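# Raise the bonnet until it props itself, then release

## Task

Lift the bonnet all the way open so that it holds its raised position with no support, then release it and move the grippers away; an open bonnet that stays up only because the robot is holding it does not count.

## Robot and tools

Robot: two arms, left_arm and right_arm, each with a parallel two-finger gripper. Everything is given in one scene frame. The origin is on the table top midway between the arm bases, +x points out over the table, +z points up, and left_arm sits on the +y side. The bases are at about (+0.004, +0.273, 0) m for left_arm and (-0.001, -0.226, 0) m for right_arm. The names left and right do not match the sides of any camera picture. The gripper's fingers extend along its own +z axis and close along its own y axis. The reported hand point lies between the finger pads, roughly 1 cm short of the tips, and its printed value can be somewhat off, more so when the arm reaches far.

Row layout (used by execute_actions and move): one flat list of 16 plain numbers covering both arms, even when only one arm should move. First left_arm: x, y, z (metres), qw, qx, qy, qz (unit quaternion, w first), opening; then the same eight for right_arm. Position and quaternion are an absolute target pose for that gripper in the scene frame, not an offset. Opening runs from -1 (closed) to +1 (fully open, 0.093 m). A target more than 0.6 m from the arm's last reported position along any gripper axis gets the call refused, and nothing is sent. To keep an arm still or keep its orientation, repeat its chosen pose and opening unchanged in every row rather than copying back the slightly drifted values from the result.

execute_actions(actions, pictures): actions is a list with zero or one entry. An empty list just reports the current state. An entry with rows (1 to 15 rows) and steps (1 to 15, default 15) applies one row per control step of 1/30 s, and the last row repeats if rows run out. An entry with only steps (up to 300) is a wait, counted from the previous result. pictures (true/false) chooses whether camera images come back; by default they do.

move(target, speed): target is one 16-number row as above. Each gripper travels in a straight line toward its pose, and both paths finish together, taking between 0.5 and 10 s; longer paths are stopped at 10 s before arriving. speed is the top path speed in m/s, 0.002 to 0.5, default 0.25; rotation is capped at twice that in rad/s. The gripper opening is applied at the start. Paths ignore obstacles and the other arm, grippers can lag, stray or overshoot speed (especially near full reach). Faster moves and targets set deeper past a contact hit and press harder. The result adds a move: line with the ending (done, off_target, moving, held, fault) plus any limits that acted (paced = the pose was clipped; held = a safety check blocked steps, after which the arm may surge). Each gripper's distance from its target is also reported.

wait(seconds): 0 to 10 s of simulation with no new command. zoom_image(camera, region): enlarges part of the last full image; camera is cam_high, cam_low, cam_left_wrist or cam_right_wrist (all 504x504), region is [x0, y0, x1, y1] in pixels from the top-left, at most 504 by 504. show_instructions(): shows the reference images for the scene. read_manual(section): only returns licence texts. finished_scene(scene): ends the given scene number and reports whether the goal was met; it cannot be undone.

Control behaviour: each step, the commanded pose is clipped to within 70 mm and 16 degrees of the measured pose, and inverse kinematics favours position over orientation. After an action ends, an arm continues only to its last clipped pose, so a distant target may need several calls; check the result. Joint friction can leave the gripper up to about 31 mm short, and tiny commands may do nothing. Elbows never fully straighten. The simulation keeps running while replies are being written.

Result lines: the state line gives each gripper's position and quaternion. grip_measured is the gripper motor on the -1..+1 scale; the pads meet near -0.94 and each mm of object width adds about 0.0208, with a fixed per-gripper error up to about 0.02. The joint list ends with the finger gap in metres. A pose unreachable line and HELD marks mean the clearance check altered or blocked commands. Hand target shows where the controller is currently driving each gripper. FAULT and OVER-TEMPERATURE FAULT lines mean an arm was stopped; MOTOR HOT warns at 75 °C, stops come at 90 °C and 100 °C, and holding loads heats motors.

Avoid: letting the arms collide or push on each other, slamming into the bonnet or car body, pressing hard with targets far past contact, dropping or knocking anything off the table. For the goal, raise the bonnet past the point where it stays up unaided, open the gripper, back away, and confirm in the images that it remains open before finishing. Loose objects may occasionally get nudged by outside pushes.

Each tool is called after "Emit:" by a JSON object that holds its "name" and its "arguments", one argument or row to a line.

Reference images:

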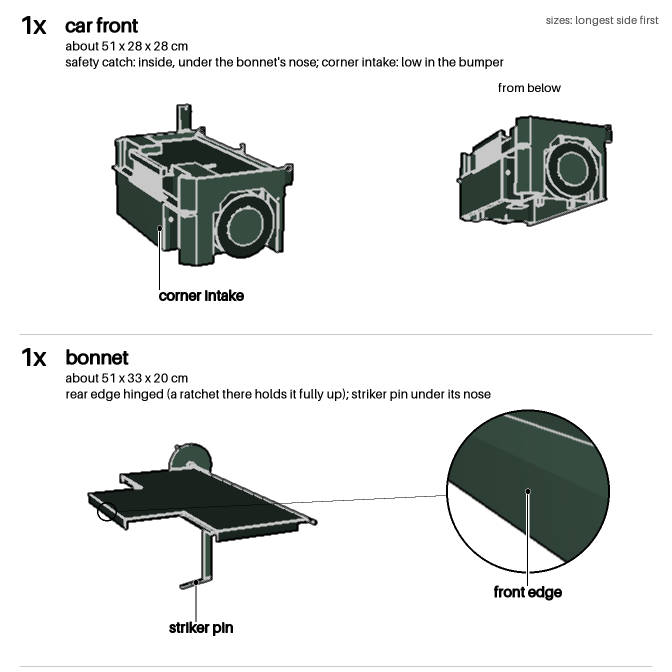

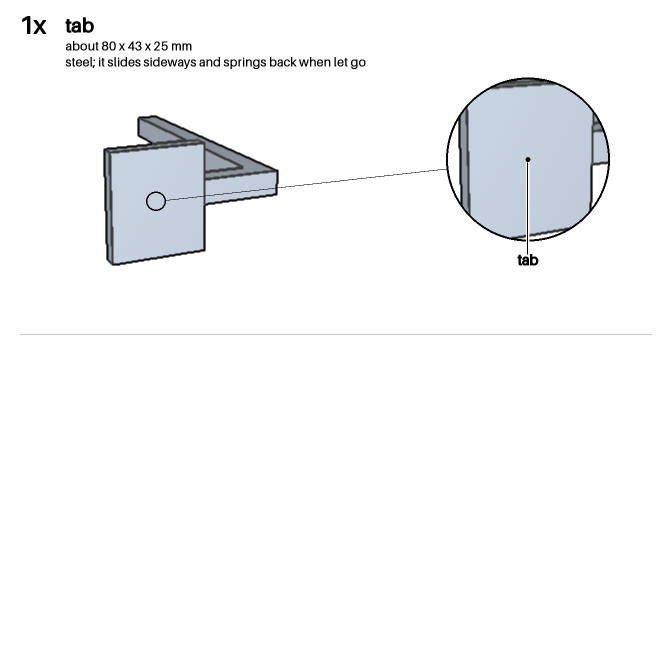

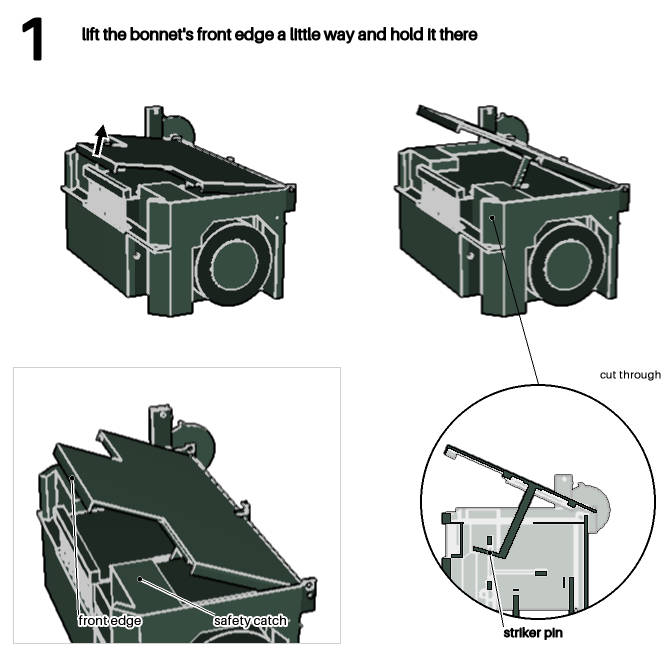

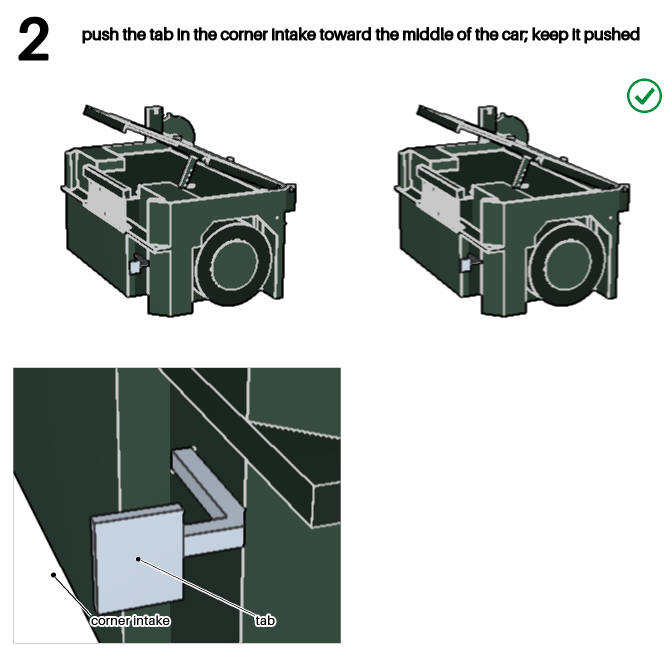

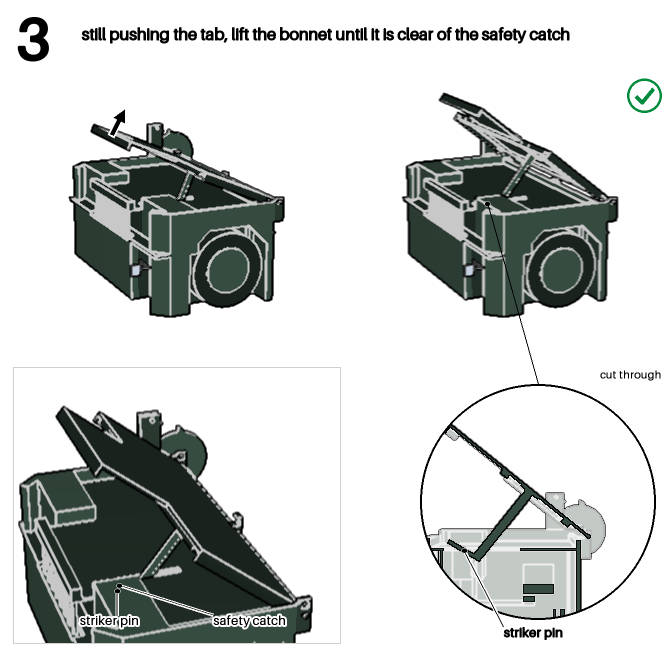

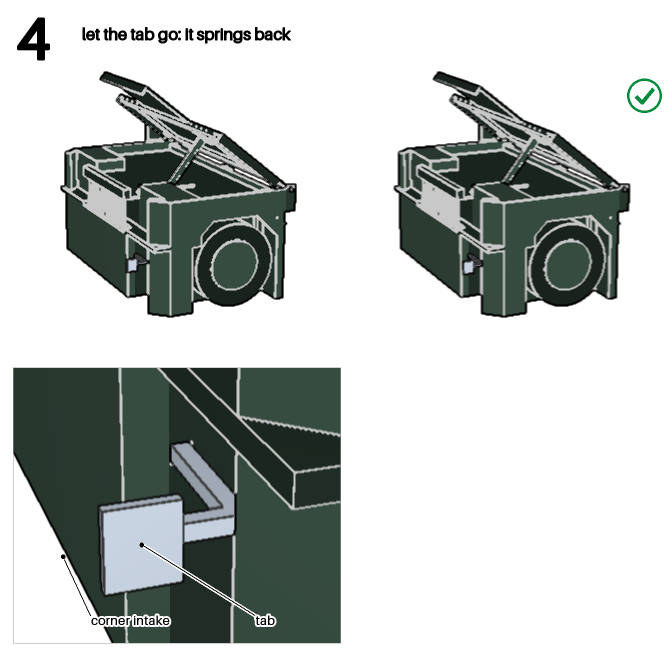

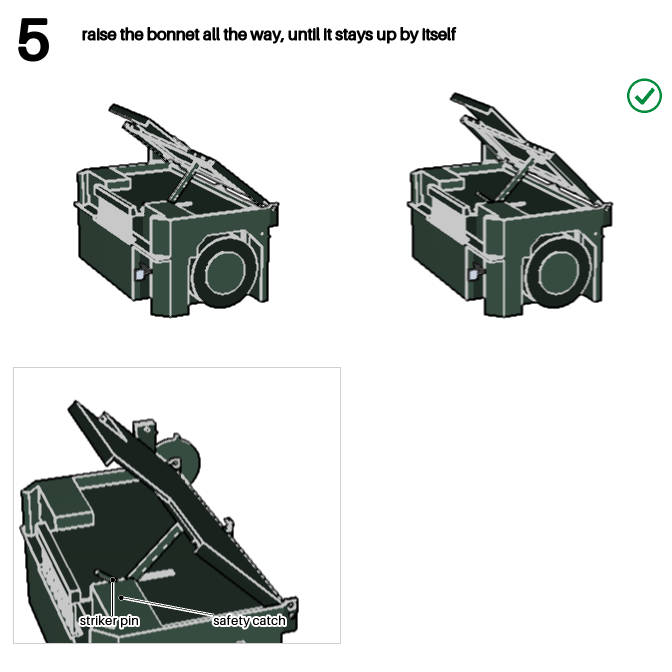

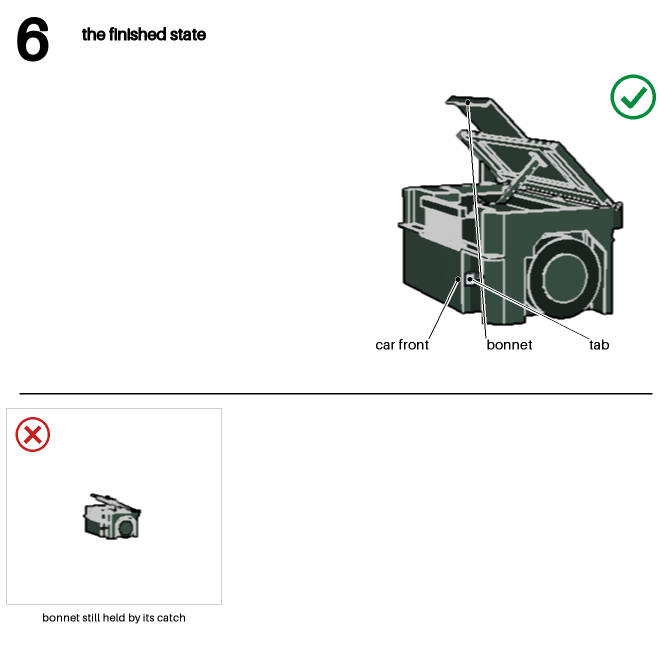

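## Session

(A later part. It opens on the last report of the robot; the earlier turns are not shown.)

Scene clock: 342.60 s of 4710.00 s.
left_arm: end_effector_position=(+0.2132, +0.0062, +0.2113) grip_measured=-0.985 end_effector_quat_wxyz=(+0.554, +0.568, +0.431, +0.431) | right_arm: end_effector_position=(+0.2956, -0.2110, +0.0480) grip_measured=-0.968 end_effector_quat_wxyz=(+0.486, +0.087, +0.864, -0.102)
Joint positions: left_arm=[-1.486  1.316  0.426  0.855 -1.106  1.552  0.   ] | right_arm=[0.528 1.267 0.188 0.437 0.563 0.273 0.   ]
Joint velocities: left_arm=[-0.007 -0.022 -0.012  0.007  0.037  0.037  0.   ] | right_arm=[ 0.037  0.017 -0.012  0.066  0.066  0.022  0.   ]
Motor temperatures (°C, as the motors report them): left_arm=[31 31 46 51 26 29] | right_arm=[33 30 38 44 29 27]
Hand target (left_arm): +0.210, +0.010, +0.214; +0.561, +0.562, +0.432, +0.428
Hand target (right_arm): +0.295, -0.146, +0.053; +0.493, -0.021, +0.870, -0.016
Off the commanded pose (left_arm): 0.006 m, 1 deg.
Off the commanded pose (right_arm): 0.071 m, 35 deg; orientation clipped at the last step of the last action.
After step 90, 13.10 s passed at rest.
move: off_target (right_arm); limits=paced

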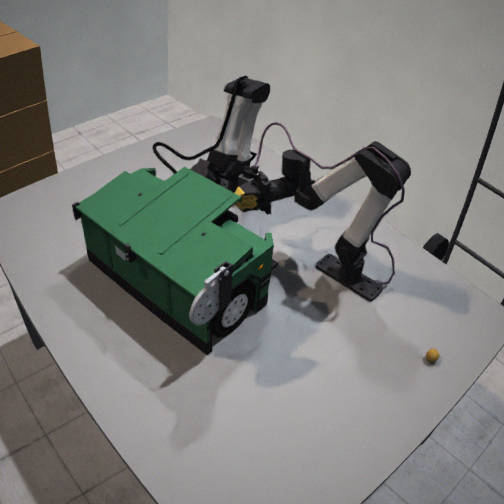

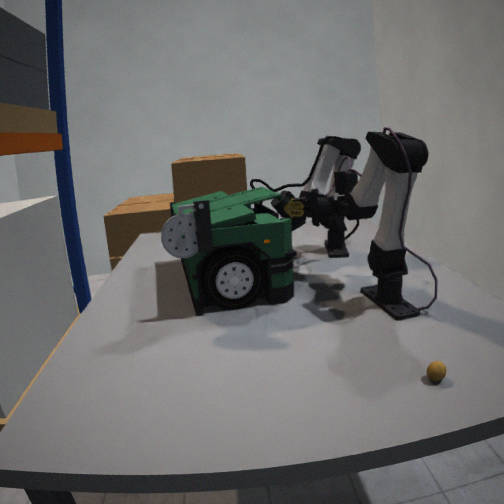

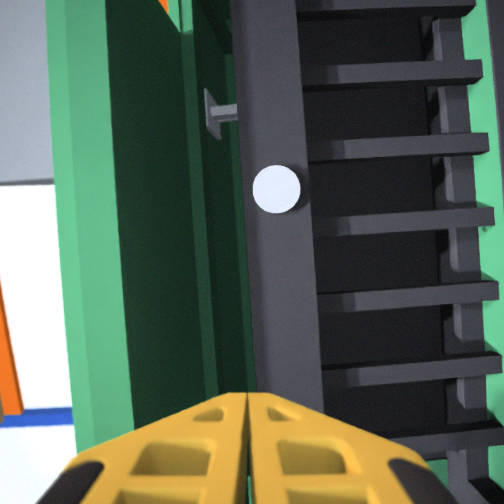

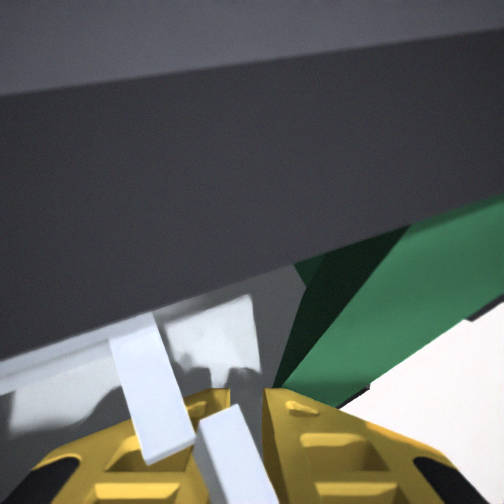

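Emit:
{"name": "move", "arguments": {
  "target": [0.17,0.02,0.27,0.7,0,0.7,0.13,1,0.30,-0.209,0.05,0.49,0,0.871,0,-1],
  "speed": 0.15
}}

Emit:
{"name": "move", "arguments": {
  "target": [0.215,-0.025,0.285,0.561,-0.561,0.43,-0.43,1,0.30,-0.209,0.05,0.49,0,0.871,0,-1],
  "speed": 0.1
}}

Emit:
{"name": "zoom_image", "arguments": {
  "camera": "cam_low",
  "region": [215, 130, 355, 250]
}}

Scene clock: 372.97 s of 4710.00 s.
left_arm: end_effector_position=(+0.1726, +0.0209, +0.2560) grip_measured=+1.000 end_effector_quat_wxyz=(+0.700, +0.087, +0.703, +0.090) | right_arm: end_effector_position=(+0.2974, -0.2120, +0.0483) grip_measured=-0.979 end_effector_quat_wxyz=(+0.487, +0.006, +0.873, -0.013)
Joint positions: left_arm=[-1.69   1.499  0.554  1.569 -1.578  0.876  0.093] | right_arm=[0.292 1.172 0.133 0.481 0.133 0.064 0.   ]
Joint velocities: left_arm=[-0.002  0.002 -0.007  0.007 -0.037 -0.022  0.   ] | right_arm=[-0.002 -0.017  0.022  0.066 -0.037 -0.037  0.   ]
Motor temperatures (°C, as the motors report them): left_arm=[30 32 42 49 26 29] | right_arm=[40 31 38 44 30 28]
Hand target (left_arm): +0.170, +0.021, +0.266; +0.701, +0.067, +0.707, +0.065
Hand target (right_arm): +0.300, -0.209, +0.051; +0.490, -0.001, +0.872, -0.002
Off the commanded pose (left_arm): 0.014 m, 11 deg.
Off the commanded pose (right_arm): 0.004 m, 2 deg.
joint sent to its limit (left arm) — the command would take joint 4 (wrist pitch) past its upper limit and joint 5 (wrist yaw) past its lower limit, so those joints were sent only as far as their limits.
After step 90, 22.07 s passed at rest.
move: off_target (left_arm)

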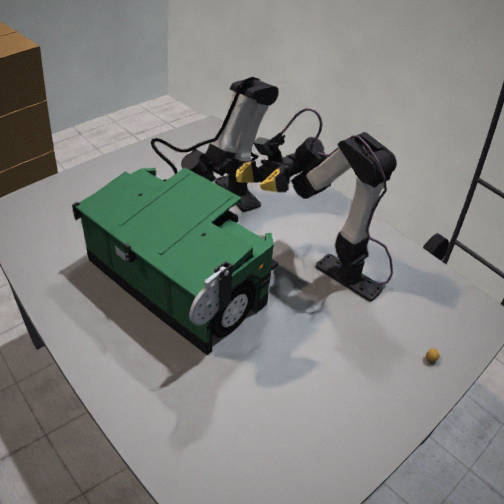

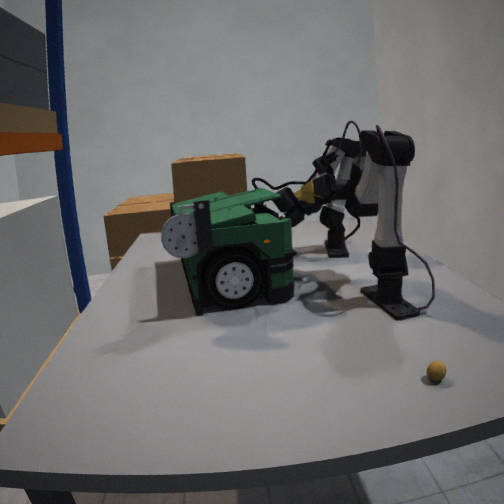

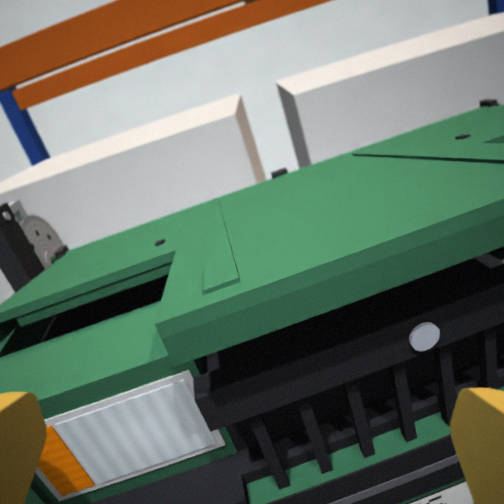

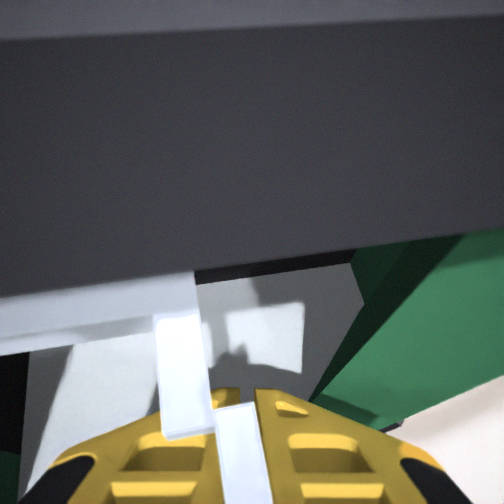

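Scene clock: 382.53 s of 4710.00 s.
left_arm: end_effector_position=(+0.2116, -0.0234, +0.2819) grip_measured=+1.000 end_effector_quat_wxyz=(+0.537, -0.527, +0.475, -0.457) | right_arm: end_effector_position=(+0.2973, -0.2119, +0.0484) grip_measured=-0.979 end_effector_quat_wxyz=(+0.487, +0.006, +0.873, -0.013)
Joint positions: left_arm=[-1.564  1.715  0.878  1.573 -1.579 -0.806  0.093] | right_arm=[0.292 1.172 0.132 0.482 0.132 0.063 0.   ]
Joint velocities: left_arm=[ 0.002 -0.012 -0.002  0.022  0.007 -0.081  0.   ] | right_arm=[-0.022  0.007 -0.012  0.066 -0.007  0.037  0.   ]
Motor temperatures (°C, as the motors report them): left_arm=[29 32 42 47 26 29] | right_arm=[38 30 38 44 29 27]
Hand target (left_arm): +0.215, -0.025, +0.285; +0.532, -0.538, +0.464, -0.461
Hand target (right_arm): +0.300, -0.209, +0.050; +0.490, -0.000, +0.872, -0.001
Off the commanded pose (left_arm): 0.005 m, 8 deg.
Off the commanded pose (right_arm): 0.004 m, 2 deg.
joint sent to its limit (left arm) — the command would take joint 5 (wrist yaw) past its lower limit, so that joint was sent only as far as its limit.
move: off_target (left_arm)

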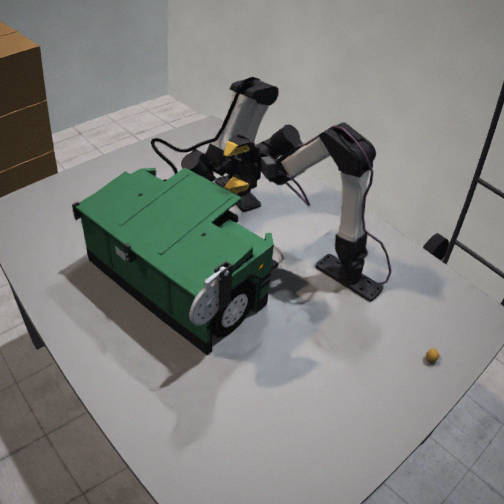

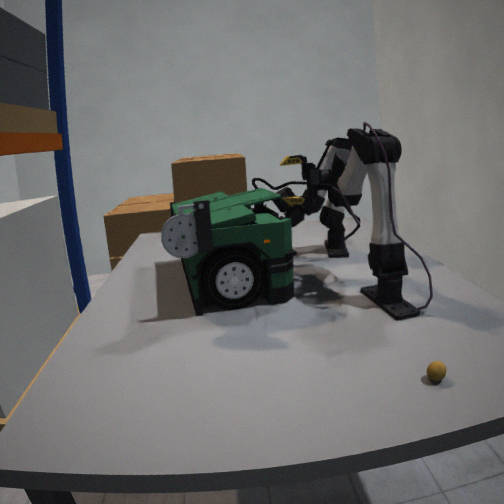

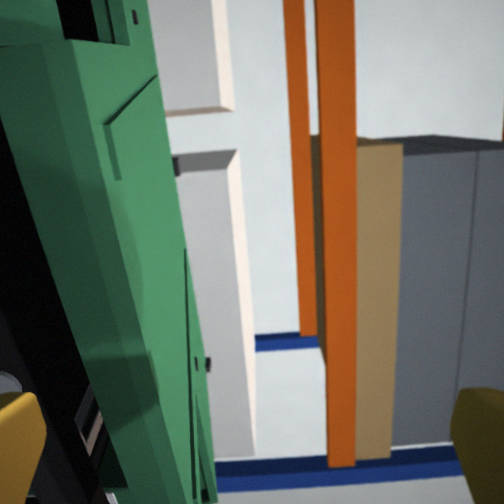

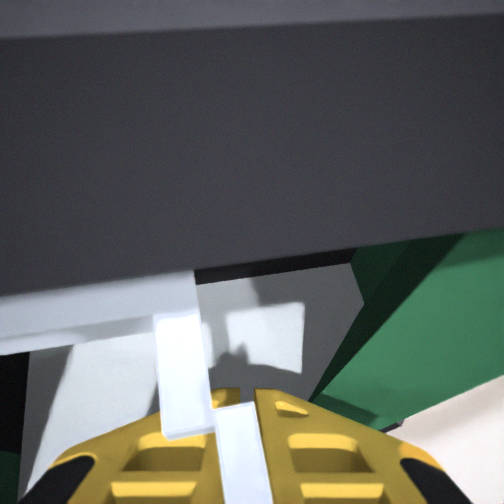

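Region (215, 130, 355, 250) of cam_low's 504x504 image, scaled by 3.600, with more detail than that image has; it fills the top 432 rows of this view, and the rest is white.

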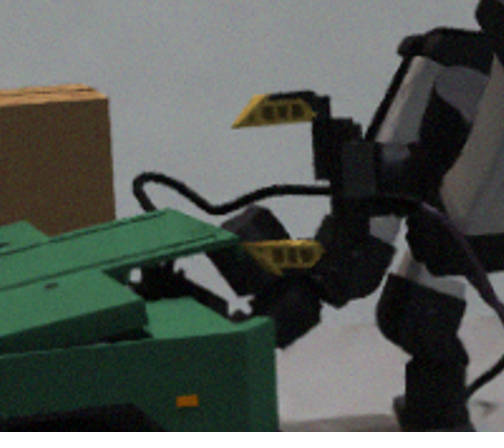

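Emit:
{"name": "move", "arguments": {
  "target": [0.225,-0.022,0.272,0.561,-0.561,0.43,-0.43,1,0.30,-0.209,0.05,0.49,0,0.871,0,-1],
  "speed": 0.05
}}

Emit:
{"name": "move", "arguments": {
  "target": [0.275,-0.01,0.278,0.561,-0.561,0.43,-0.43,1,0.30,-0.209,0.05,0.49,0,0.871,0,-1],
  "speed": 0.04
}}

Emit:
{"name": "zoom_image", "arguments": {
  "camera": "cam_low",
  "region": [215, 130, 355, 250]
}}

Scene clock: 391.10 s of 4710.00 s.
left_arm: end_effector_position=(+0.2219, -0.0219, +0.2718) grip_measured=+1.000 end_effector_quat_wxyz=(+0.542, -0.537, +0.463, -0.451) | right_arm: end_effector_position=(+0.2973, -0.2119, +0.0484) grip_measured=-0.979 end_effector_quat_wxyz=(+0.487, +0.006, +0.873, -0.013)
Joint positions: left_arm=[-1.531  1.748  0.878  1.574 -1.579 -0.849  0.093] | right_arm=[0.292 1.172 0.132 0.482 0.132 0.063 0.   ]
Joint velocities: left_arm=[-0.012  0.012  0.012 -0.037 -0.022  0.007  0.   ] | right_arm=[-0.027  0.012 -0.002  0.051 -0.037 -0.037  0.   ]
Motor temperatures (°C, as the motors report them): left_arm=[29 32 42 46 26 29] | right_arm=[36 30 38 44 29 27]
Hand target (left_arm): +0.225, -0.022, +0.272; +0.540, -0.545, +0.455, -0.452
Hand target (right_arm): +0.300, -0.209, +0.050; +0.490, +0.000, +0.872, -0.000
Off the commanded pose (left_arm): 0.003 m, 6 deg.
Off the commanded pose (right_arm): 0.004 m, 2 deg.
joint sent to its limit (left arm) — the command would take joint 5 (wrist yaw) past its lower limit, so that joint was sent only as far as its limit.
After step 90, 4.00 s passed at rest.
move: off_target (left_arm)

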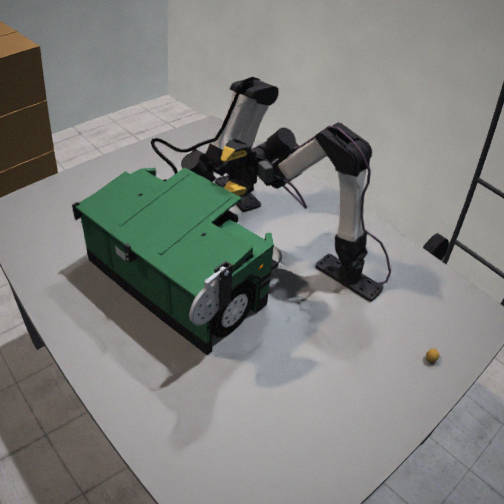

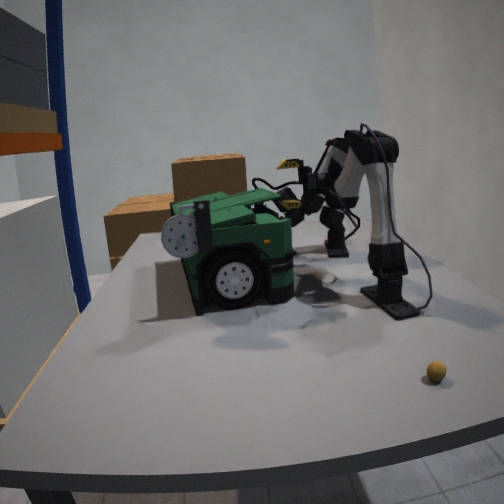

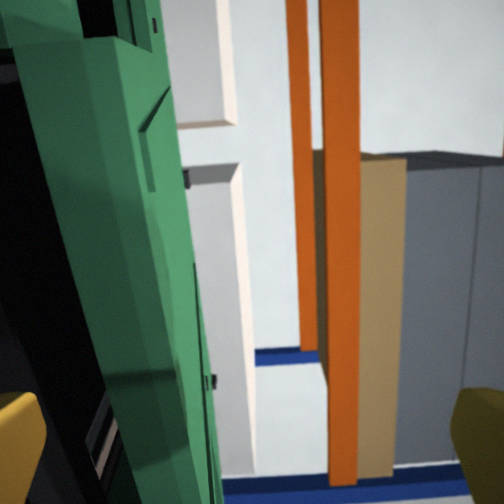

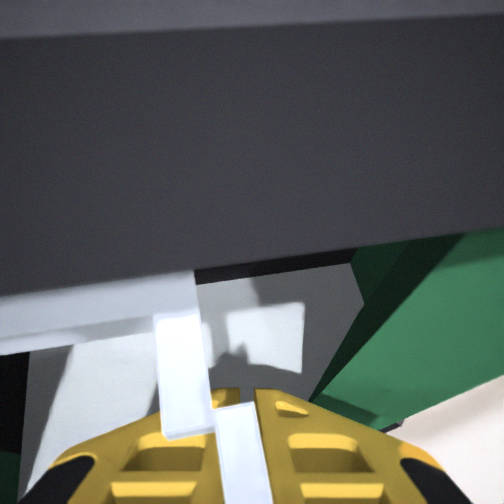

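Scene clock: 392.70 s of 4710.00 s.
left_arm: end_effector_position=(+0.2662, -0.0080, +0.2755) grip_measured=+1.000 end_effector_quat_wxyz=(+0.570, -0.558, +0.426, -0.428) | right_arm: end_effector_position=(+0.2973, -0.2119, +0.0484) grip_measured=-0.979 end_effector_quat_wxyz=(+0.487, +0.006, +0.873, -0.013)
Joint positions: left_arm=[-1.393  1.774  0.935  1.46  -1.545 -0.942  0.093] | right_arm=[0.292 1.172 0.132 0.482 0.132 0.063 0.   ]
Joint velocities: left_arm=[-0.007 -0.022  0.002 -0.007 -0.022 -0.125  0.   ] | right_arm=[ 0.012 -0.002  0.007  0.007  0.007  0.051  0.   ]
Motor temperatures (°C, as the motors report them): left_arm=[29 32 42 46 26 29] | right_arm=[36 30 38 44 29 27]
Hand target (left_arm): +0.274, -0.010, +0.278; +0.572, -0.557, +0.420, -0.432
Hand target (right_arm): +0.300, -0.209, +0.050; +0.490, +0.000, +0.872, -0.000
Off the commanded pose (left_arm): 0.009 m, 1 deg.
Off the commanded pose (right_arm): 0.004 m, 2 deg.
move: done

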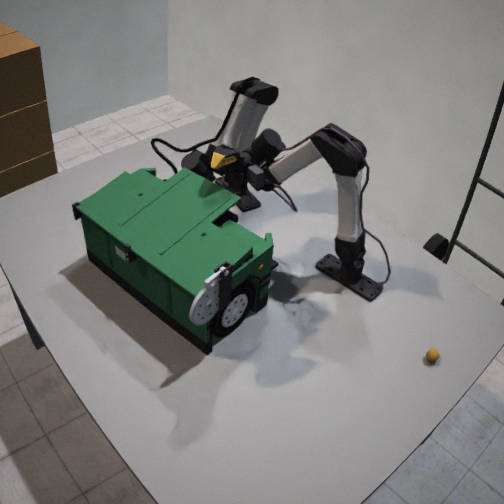

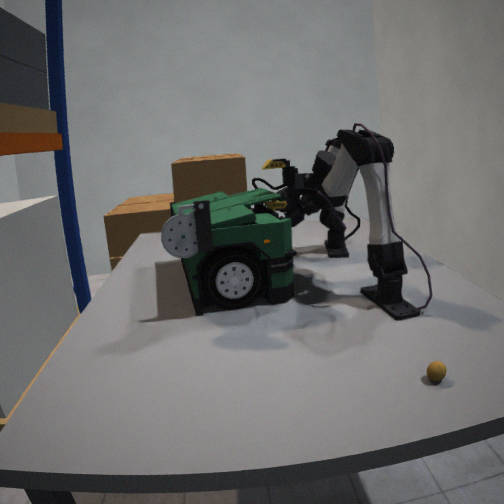

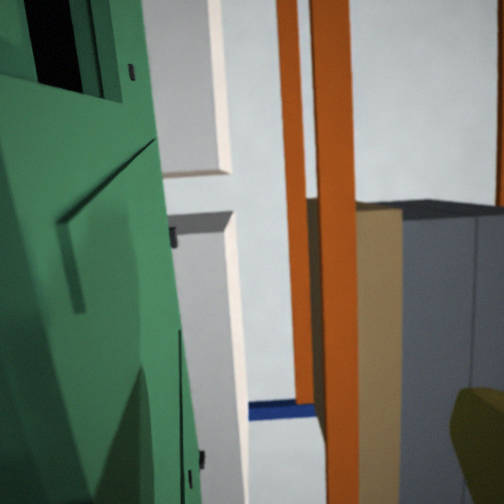

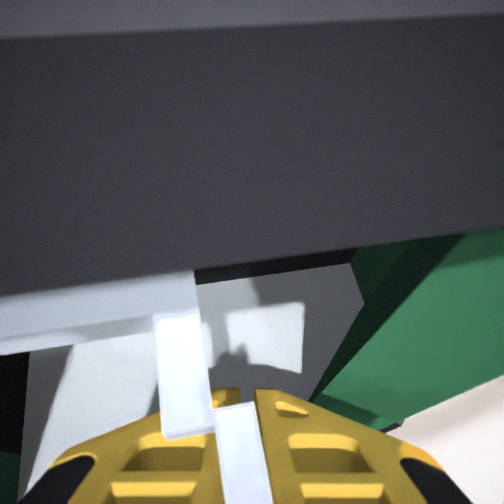

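Region (215, 130, 355, 250) of cam_low's 504x504 image, scaled by 3.600, with more detail than that image has; it fills the top 432 rows of this view, and the rest is white.

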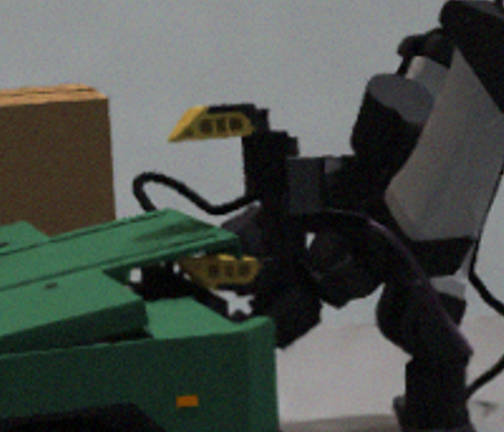

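Finger is under. Lift hard.

Emit:
{"name": "move", "arguments": {
  "target": [0.28,-0.008,0.38,0.572,-0.557,0.42,-0.432,1,0.30,-0.209,0.05,0.49,0,0.871,0,-1],
  "speed": 0.05
}}

Emit:
{"name": "zoom_image", "arguments": {
  "camera": "cam_low",
  "region": [150, 130, 355, 310]
}}

Scene clock: 398.57 s of 4710.00 s.
left_arm: end_effector_position=(+0.2780, -0.0118, +0.3297) grip_measured=+1.000 end_effector_quat_wxyz=(+0.602, -0.544, +0.452, -0.371) | right_arm: end_effector_position=(+0.2974, -0.2102, +0.0482) grip_measured=-0.979 end_effector_quat_wxyz=(+0.487, +0.005, +0.873, -0.006)
Joint positions: left_arm=[-1.365  1.687  1.133  1.001 -1.57  -0.983  0.093] | right_arm=[0.289 1.172 0.132 0.482 0.116 0.066 0.   ]
Joint velocities: left_arm=[ 0.002 -0.027  0.022 -0.154 -0.022 -0.066  0.   ] | right_arm=[-0.002 -0.007 -0.027  0.037  0.066 -0.081  0.   ]
Motor temperatures (°C, as the motors report them): left_arm=[29 33 42 45 26 29] | right_arm=[35 30 39 44 29 27]
Hand target (left_arm): +0.277, -0.003, +0.379; +0.575, -0.556, +0.417, -0.432
Hand target (right_arm): +0.300, -0.209, +0.050; +0.490, -0.000, +0.872, -0.000
Off the commanded pose (left_arm): 0.051 m, 9 deg.
Off the commanded pose (right_arm): 0.003 m, 1 deg.
After step 90, 0.47 s passed at rest.
move: off_target (left_arm)

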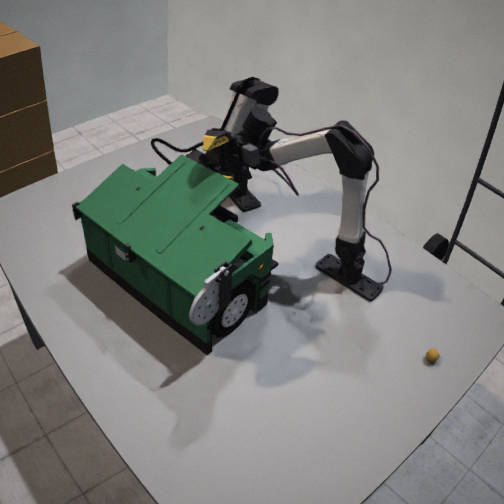

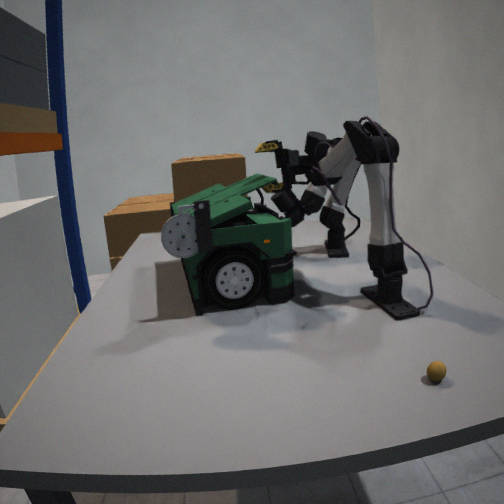

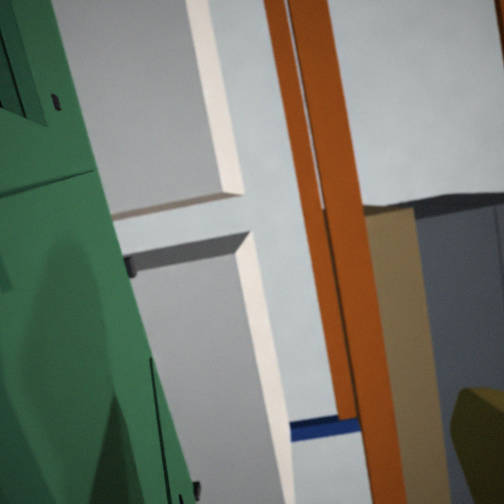

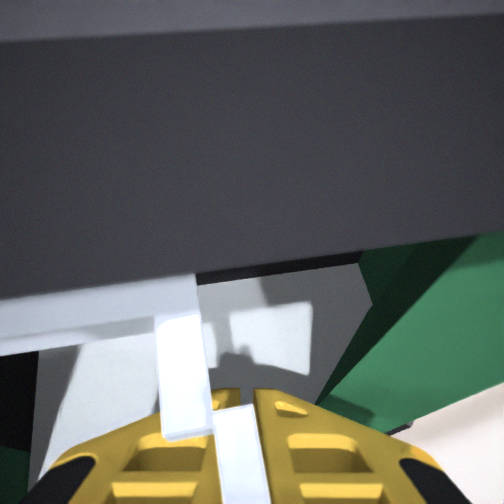

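Region (150, 130, 355, 310) of cam_low's 504x504 image, scaled by 2.459, with more detail than that image has; it fills the top 443 rows of this view, and the rest is white.

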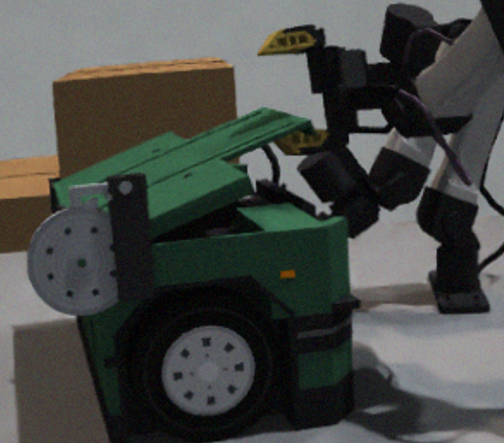

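It lifted ~5 cm. More lift plus tab push.

Emit:
{"name": "move", "arguments": {
  "target": [0.285,-0.008,0.40,0.572,-0.557,0.42,-0.432,1,0.302,-0.15,0.052,0.495,-0.075,0.862,0.043,-1],
  "speed": 0.04
}}

Scene clock: 404.10 s of 4710.00 s.
left_arm: end_effector_position=(+0.2857, -0.0129, +0.3481) grip_measured=+1.000 end_effector_quat_wxyz=(+0.607, -0.535, +0.461, -0.365) | right_arm: end_effector_position=(+0.2950, -0.1995, +0.0480) grip_measured=-0.979 end_effector_quat_wxyz=(+0.490, +0.009, +0.871, -0.027)
Joint positions: left_arm=[-1.345  1.639  1.238  0.55  -1.545 -1.252  0.093] | right_arm=[0.403 1.183 0.132 0.485 0.254 0.114 0.   ]
Joint velocities: left_arm=[-0.007 -0.002  0.012 -0.168 -0.037 -0.081  0.   ] | right_arm=[-0.012 -0.007  0.012 -0.007  0.022 -0.022  0.   ]
Motor temperatures (°C, as the motors report them): left_arm=[29 35 43 45 26 29] | right_arm=[35 30 39 44 29 27]
Hand target (left_arm): +0.282, -0.003, +0.399; +0.571, -0.558, +0.421, -0.431
Hand target (right_arm): +0.295, -0.153, +0.054; +0.495, -0.074, +0.865, +0.042
Off the commanded pose (left_arm): 0.052 m, 10 deg.
Off the commanded pose (right_arm): 0.050 m, 13 deg.
move: off_target (left_arm, right_arm)

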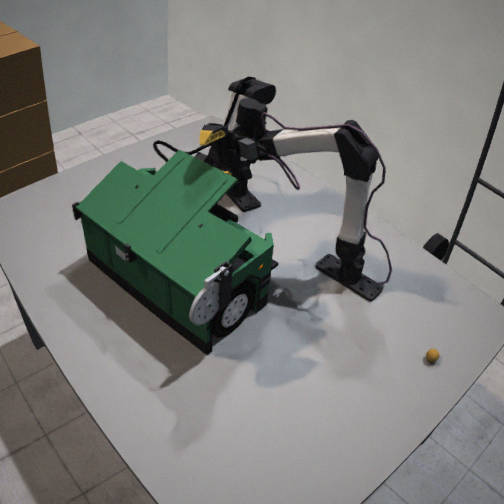

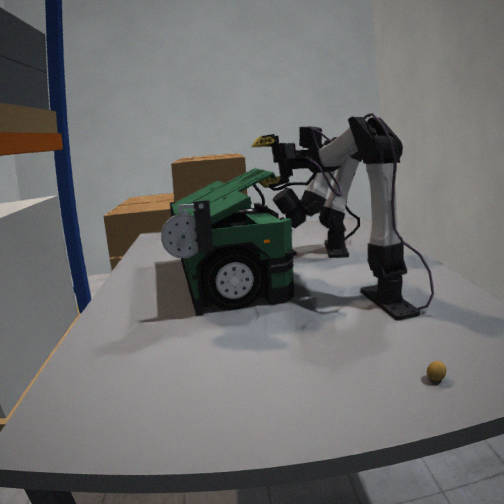

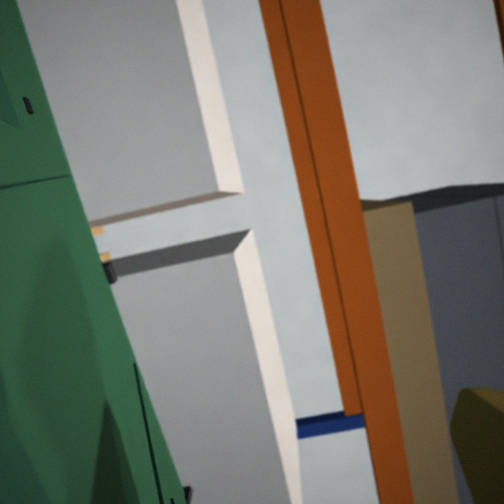

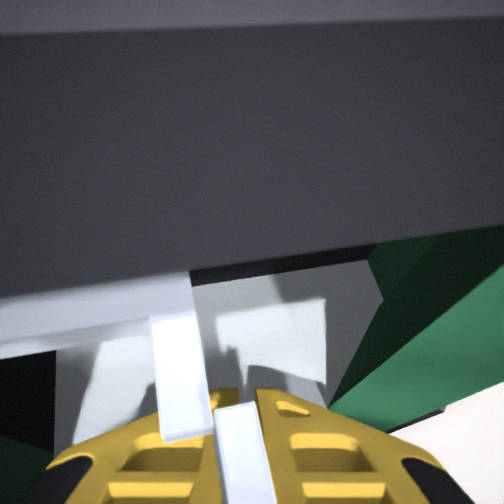

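Emit:
{"name": "move", "arguments": {
  "target": [0.295,-0.008,0.43,0.572,-0.557,0.42,-0.432,1,0.302,-0.14,0.052,0.492,-0.150,0.853,0.087,-1],
  "speed": 0.05
}}

Scene clock: 419.73 s of 4710.00 s.
left_arm: end_effector_position=(+0.2972, -0.0144, +0.3729) grip_measured=+1.000 end_effector_quat_wxyz=(+0.612, -0.521, +0.484, -0.346) | right_arm: end_effector_position=(+0.2957, -0.1988, +0.0484) grip_measured=-0.979 end_effector_quat_wxyz=(+0.487, -0.025, +0.873, -0.019)
Joint positions: left_arm=[-1.317  1.642  1.446  0.019 -1.505 -1.514  0.093] | right_arm=[0.356 1.171 0.132 0.478 0.167 0.037 0.   ]
Joint velocities: left_arm=[ 0.002  0.002  0.032 -0.11  -0.007 -0.037  0.   ] | right_arm=[0.012 0.017 0.002 0.066 0.037 0.007 0.   ]
Motor temperatures (°C, as the motors report them): left_arm=[29 38 47 47 26 29] | right_arm=[35 30 39 45 31 28]
Hand target (left_arm): +0.291, -0.001, +0.428; +0.566, -0.564, +0.424, -0.426
Hand target (right_arm): +0.294, -0.146, +0.056; +0.492, -0.128, +0.859, +0.066
Off the commanded pose (left_arm): 0.058 m, 14 deg.
Off the commanded pose (right_arm): 0.059 m, 19 deg; orientation clipped at the last step of the last action.
After step 90, 8.40 s passed at rest.
move: off_target (left_arm, right_arm); limits=paced

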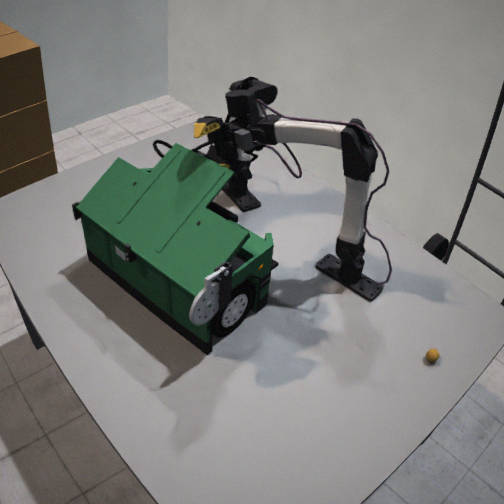

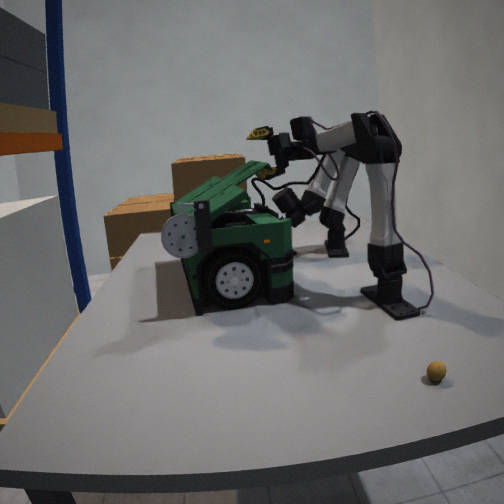

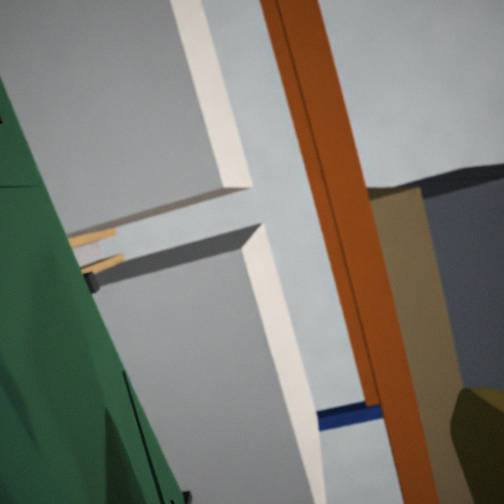

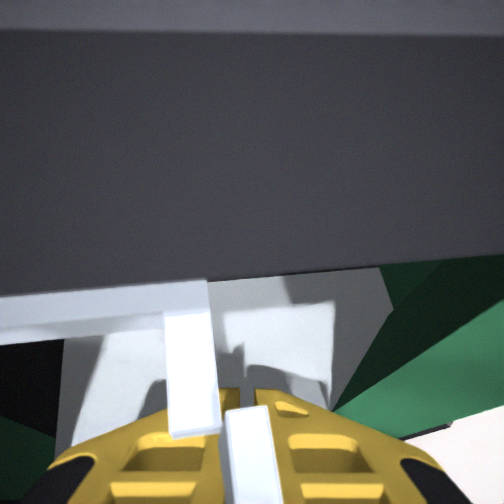

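Emit:
{"name": "move", "arguments": {
  "target": [0.295,-0.010,0.355,0.572,-0.557,0.42,-0.432,1,0.302,-0.13,0.052,0.492,-0.06,0.862,0.035,-1],
  "speed": 0.05
}}

Emit:
{"name": "zoom_image", "arguments": {
  "camera": "cam_low",
  "region": [150,130,355,310]
}}

Scene clock: 431.43 s of 4710.00 s.
left_arm: end_effector_position=(+0.2962, -0.0192, +0.3194) grip_measured=+1.000 end_effector_quat_wxyz=(+0.589, -0.541, +0.466, -0.379) | right_arm: end_effector_position=(+0.2819, -0.1671, +0.0427) grip_measured=-0.985 end_effector_quat_wxyz=(+0.464, -0.024, +0.884, -0.059)
Joint positions: left_arm=[-1.323  1.659  1.277  0.133 -1.492 -1.68   0.093] | right_arm=[0.638 1.19  0.186 0.325 0.46  0.19  0.   ]
Joint velocities: left_arm=[-0.012 -0.012 -0.002 -0.095 -0.007 -0.051  0.   ] | right_arm=[-0.027 -0.002 -0.027  0.022 -0.095  0.007  0.   ]
Motor temperatures (°C, as the motors report them): left_arm=[29 40 49 48 26 29] | right_arm=[36 30 40 45 32 28]
Hand target (left_arm): +0.294, -0.008, +0.354; +0.563, -0.568, +0.425, -0.423
Hand target (right_arm): +0.294, -0.132, +0.058; +0.490, -0.058, +0.870, +0.028
Off the commanded pose (left_arm): 0.037 m, 8 deg.
Off the commanded pose (right_arm): 0.043 m, 12 deg.
After step 90, 3.20 s passed at rest.
move: off_target (left_arm, right_arm); limits=paced

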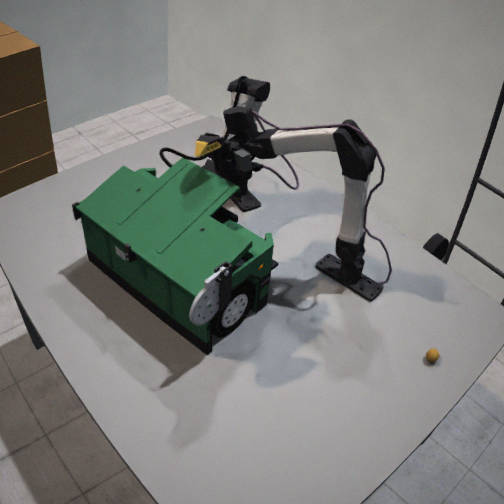

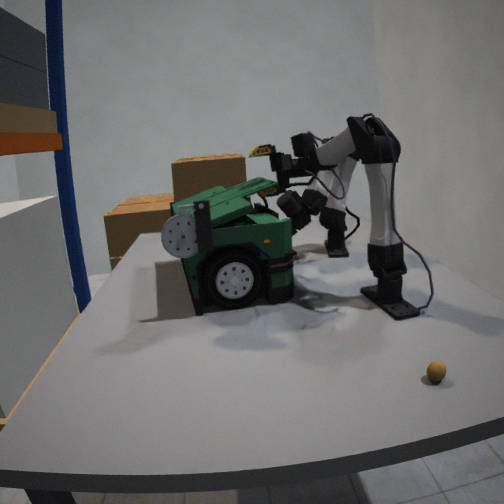

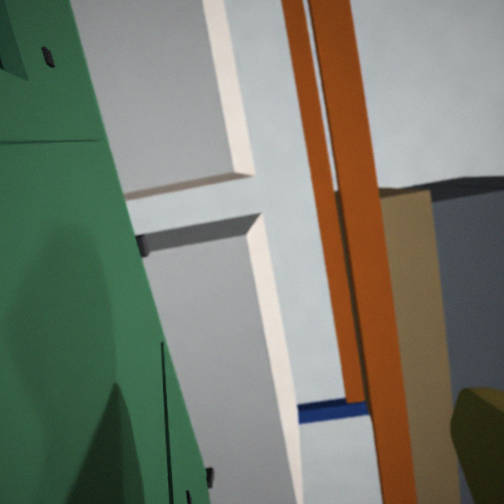

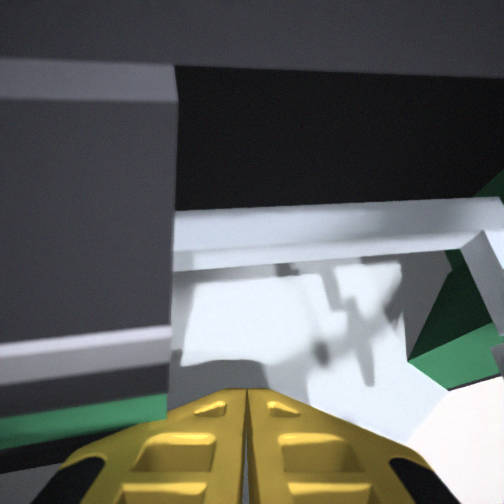

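Region (150, 130, 355, 310) of cam_low's 504x504 image, scaled by 2.459, with more detail than that image has; it fills the top 443 rows of this view, and the rest is white.

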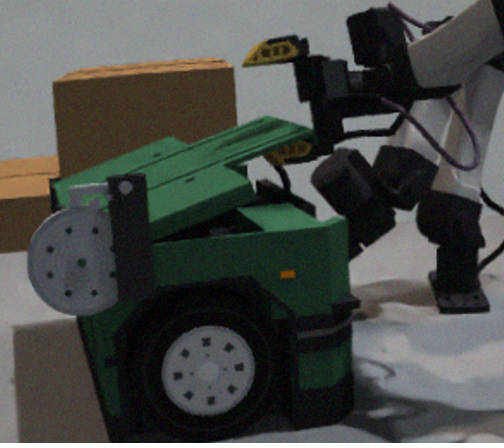

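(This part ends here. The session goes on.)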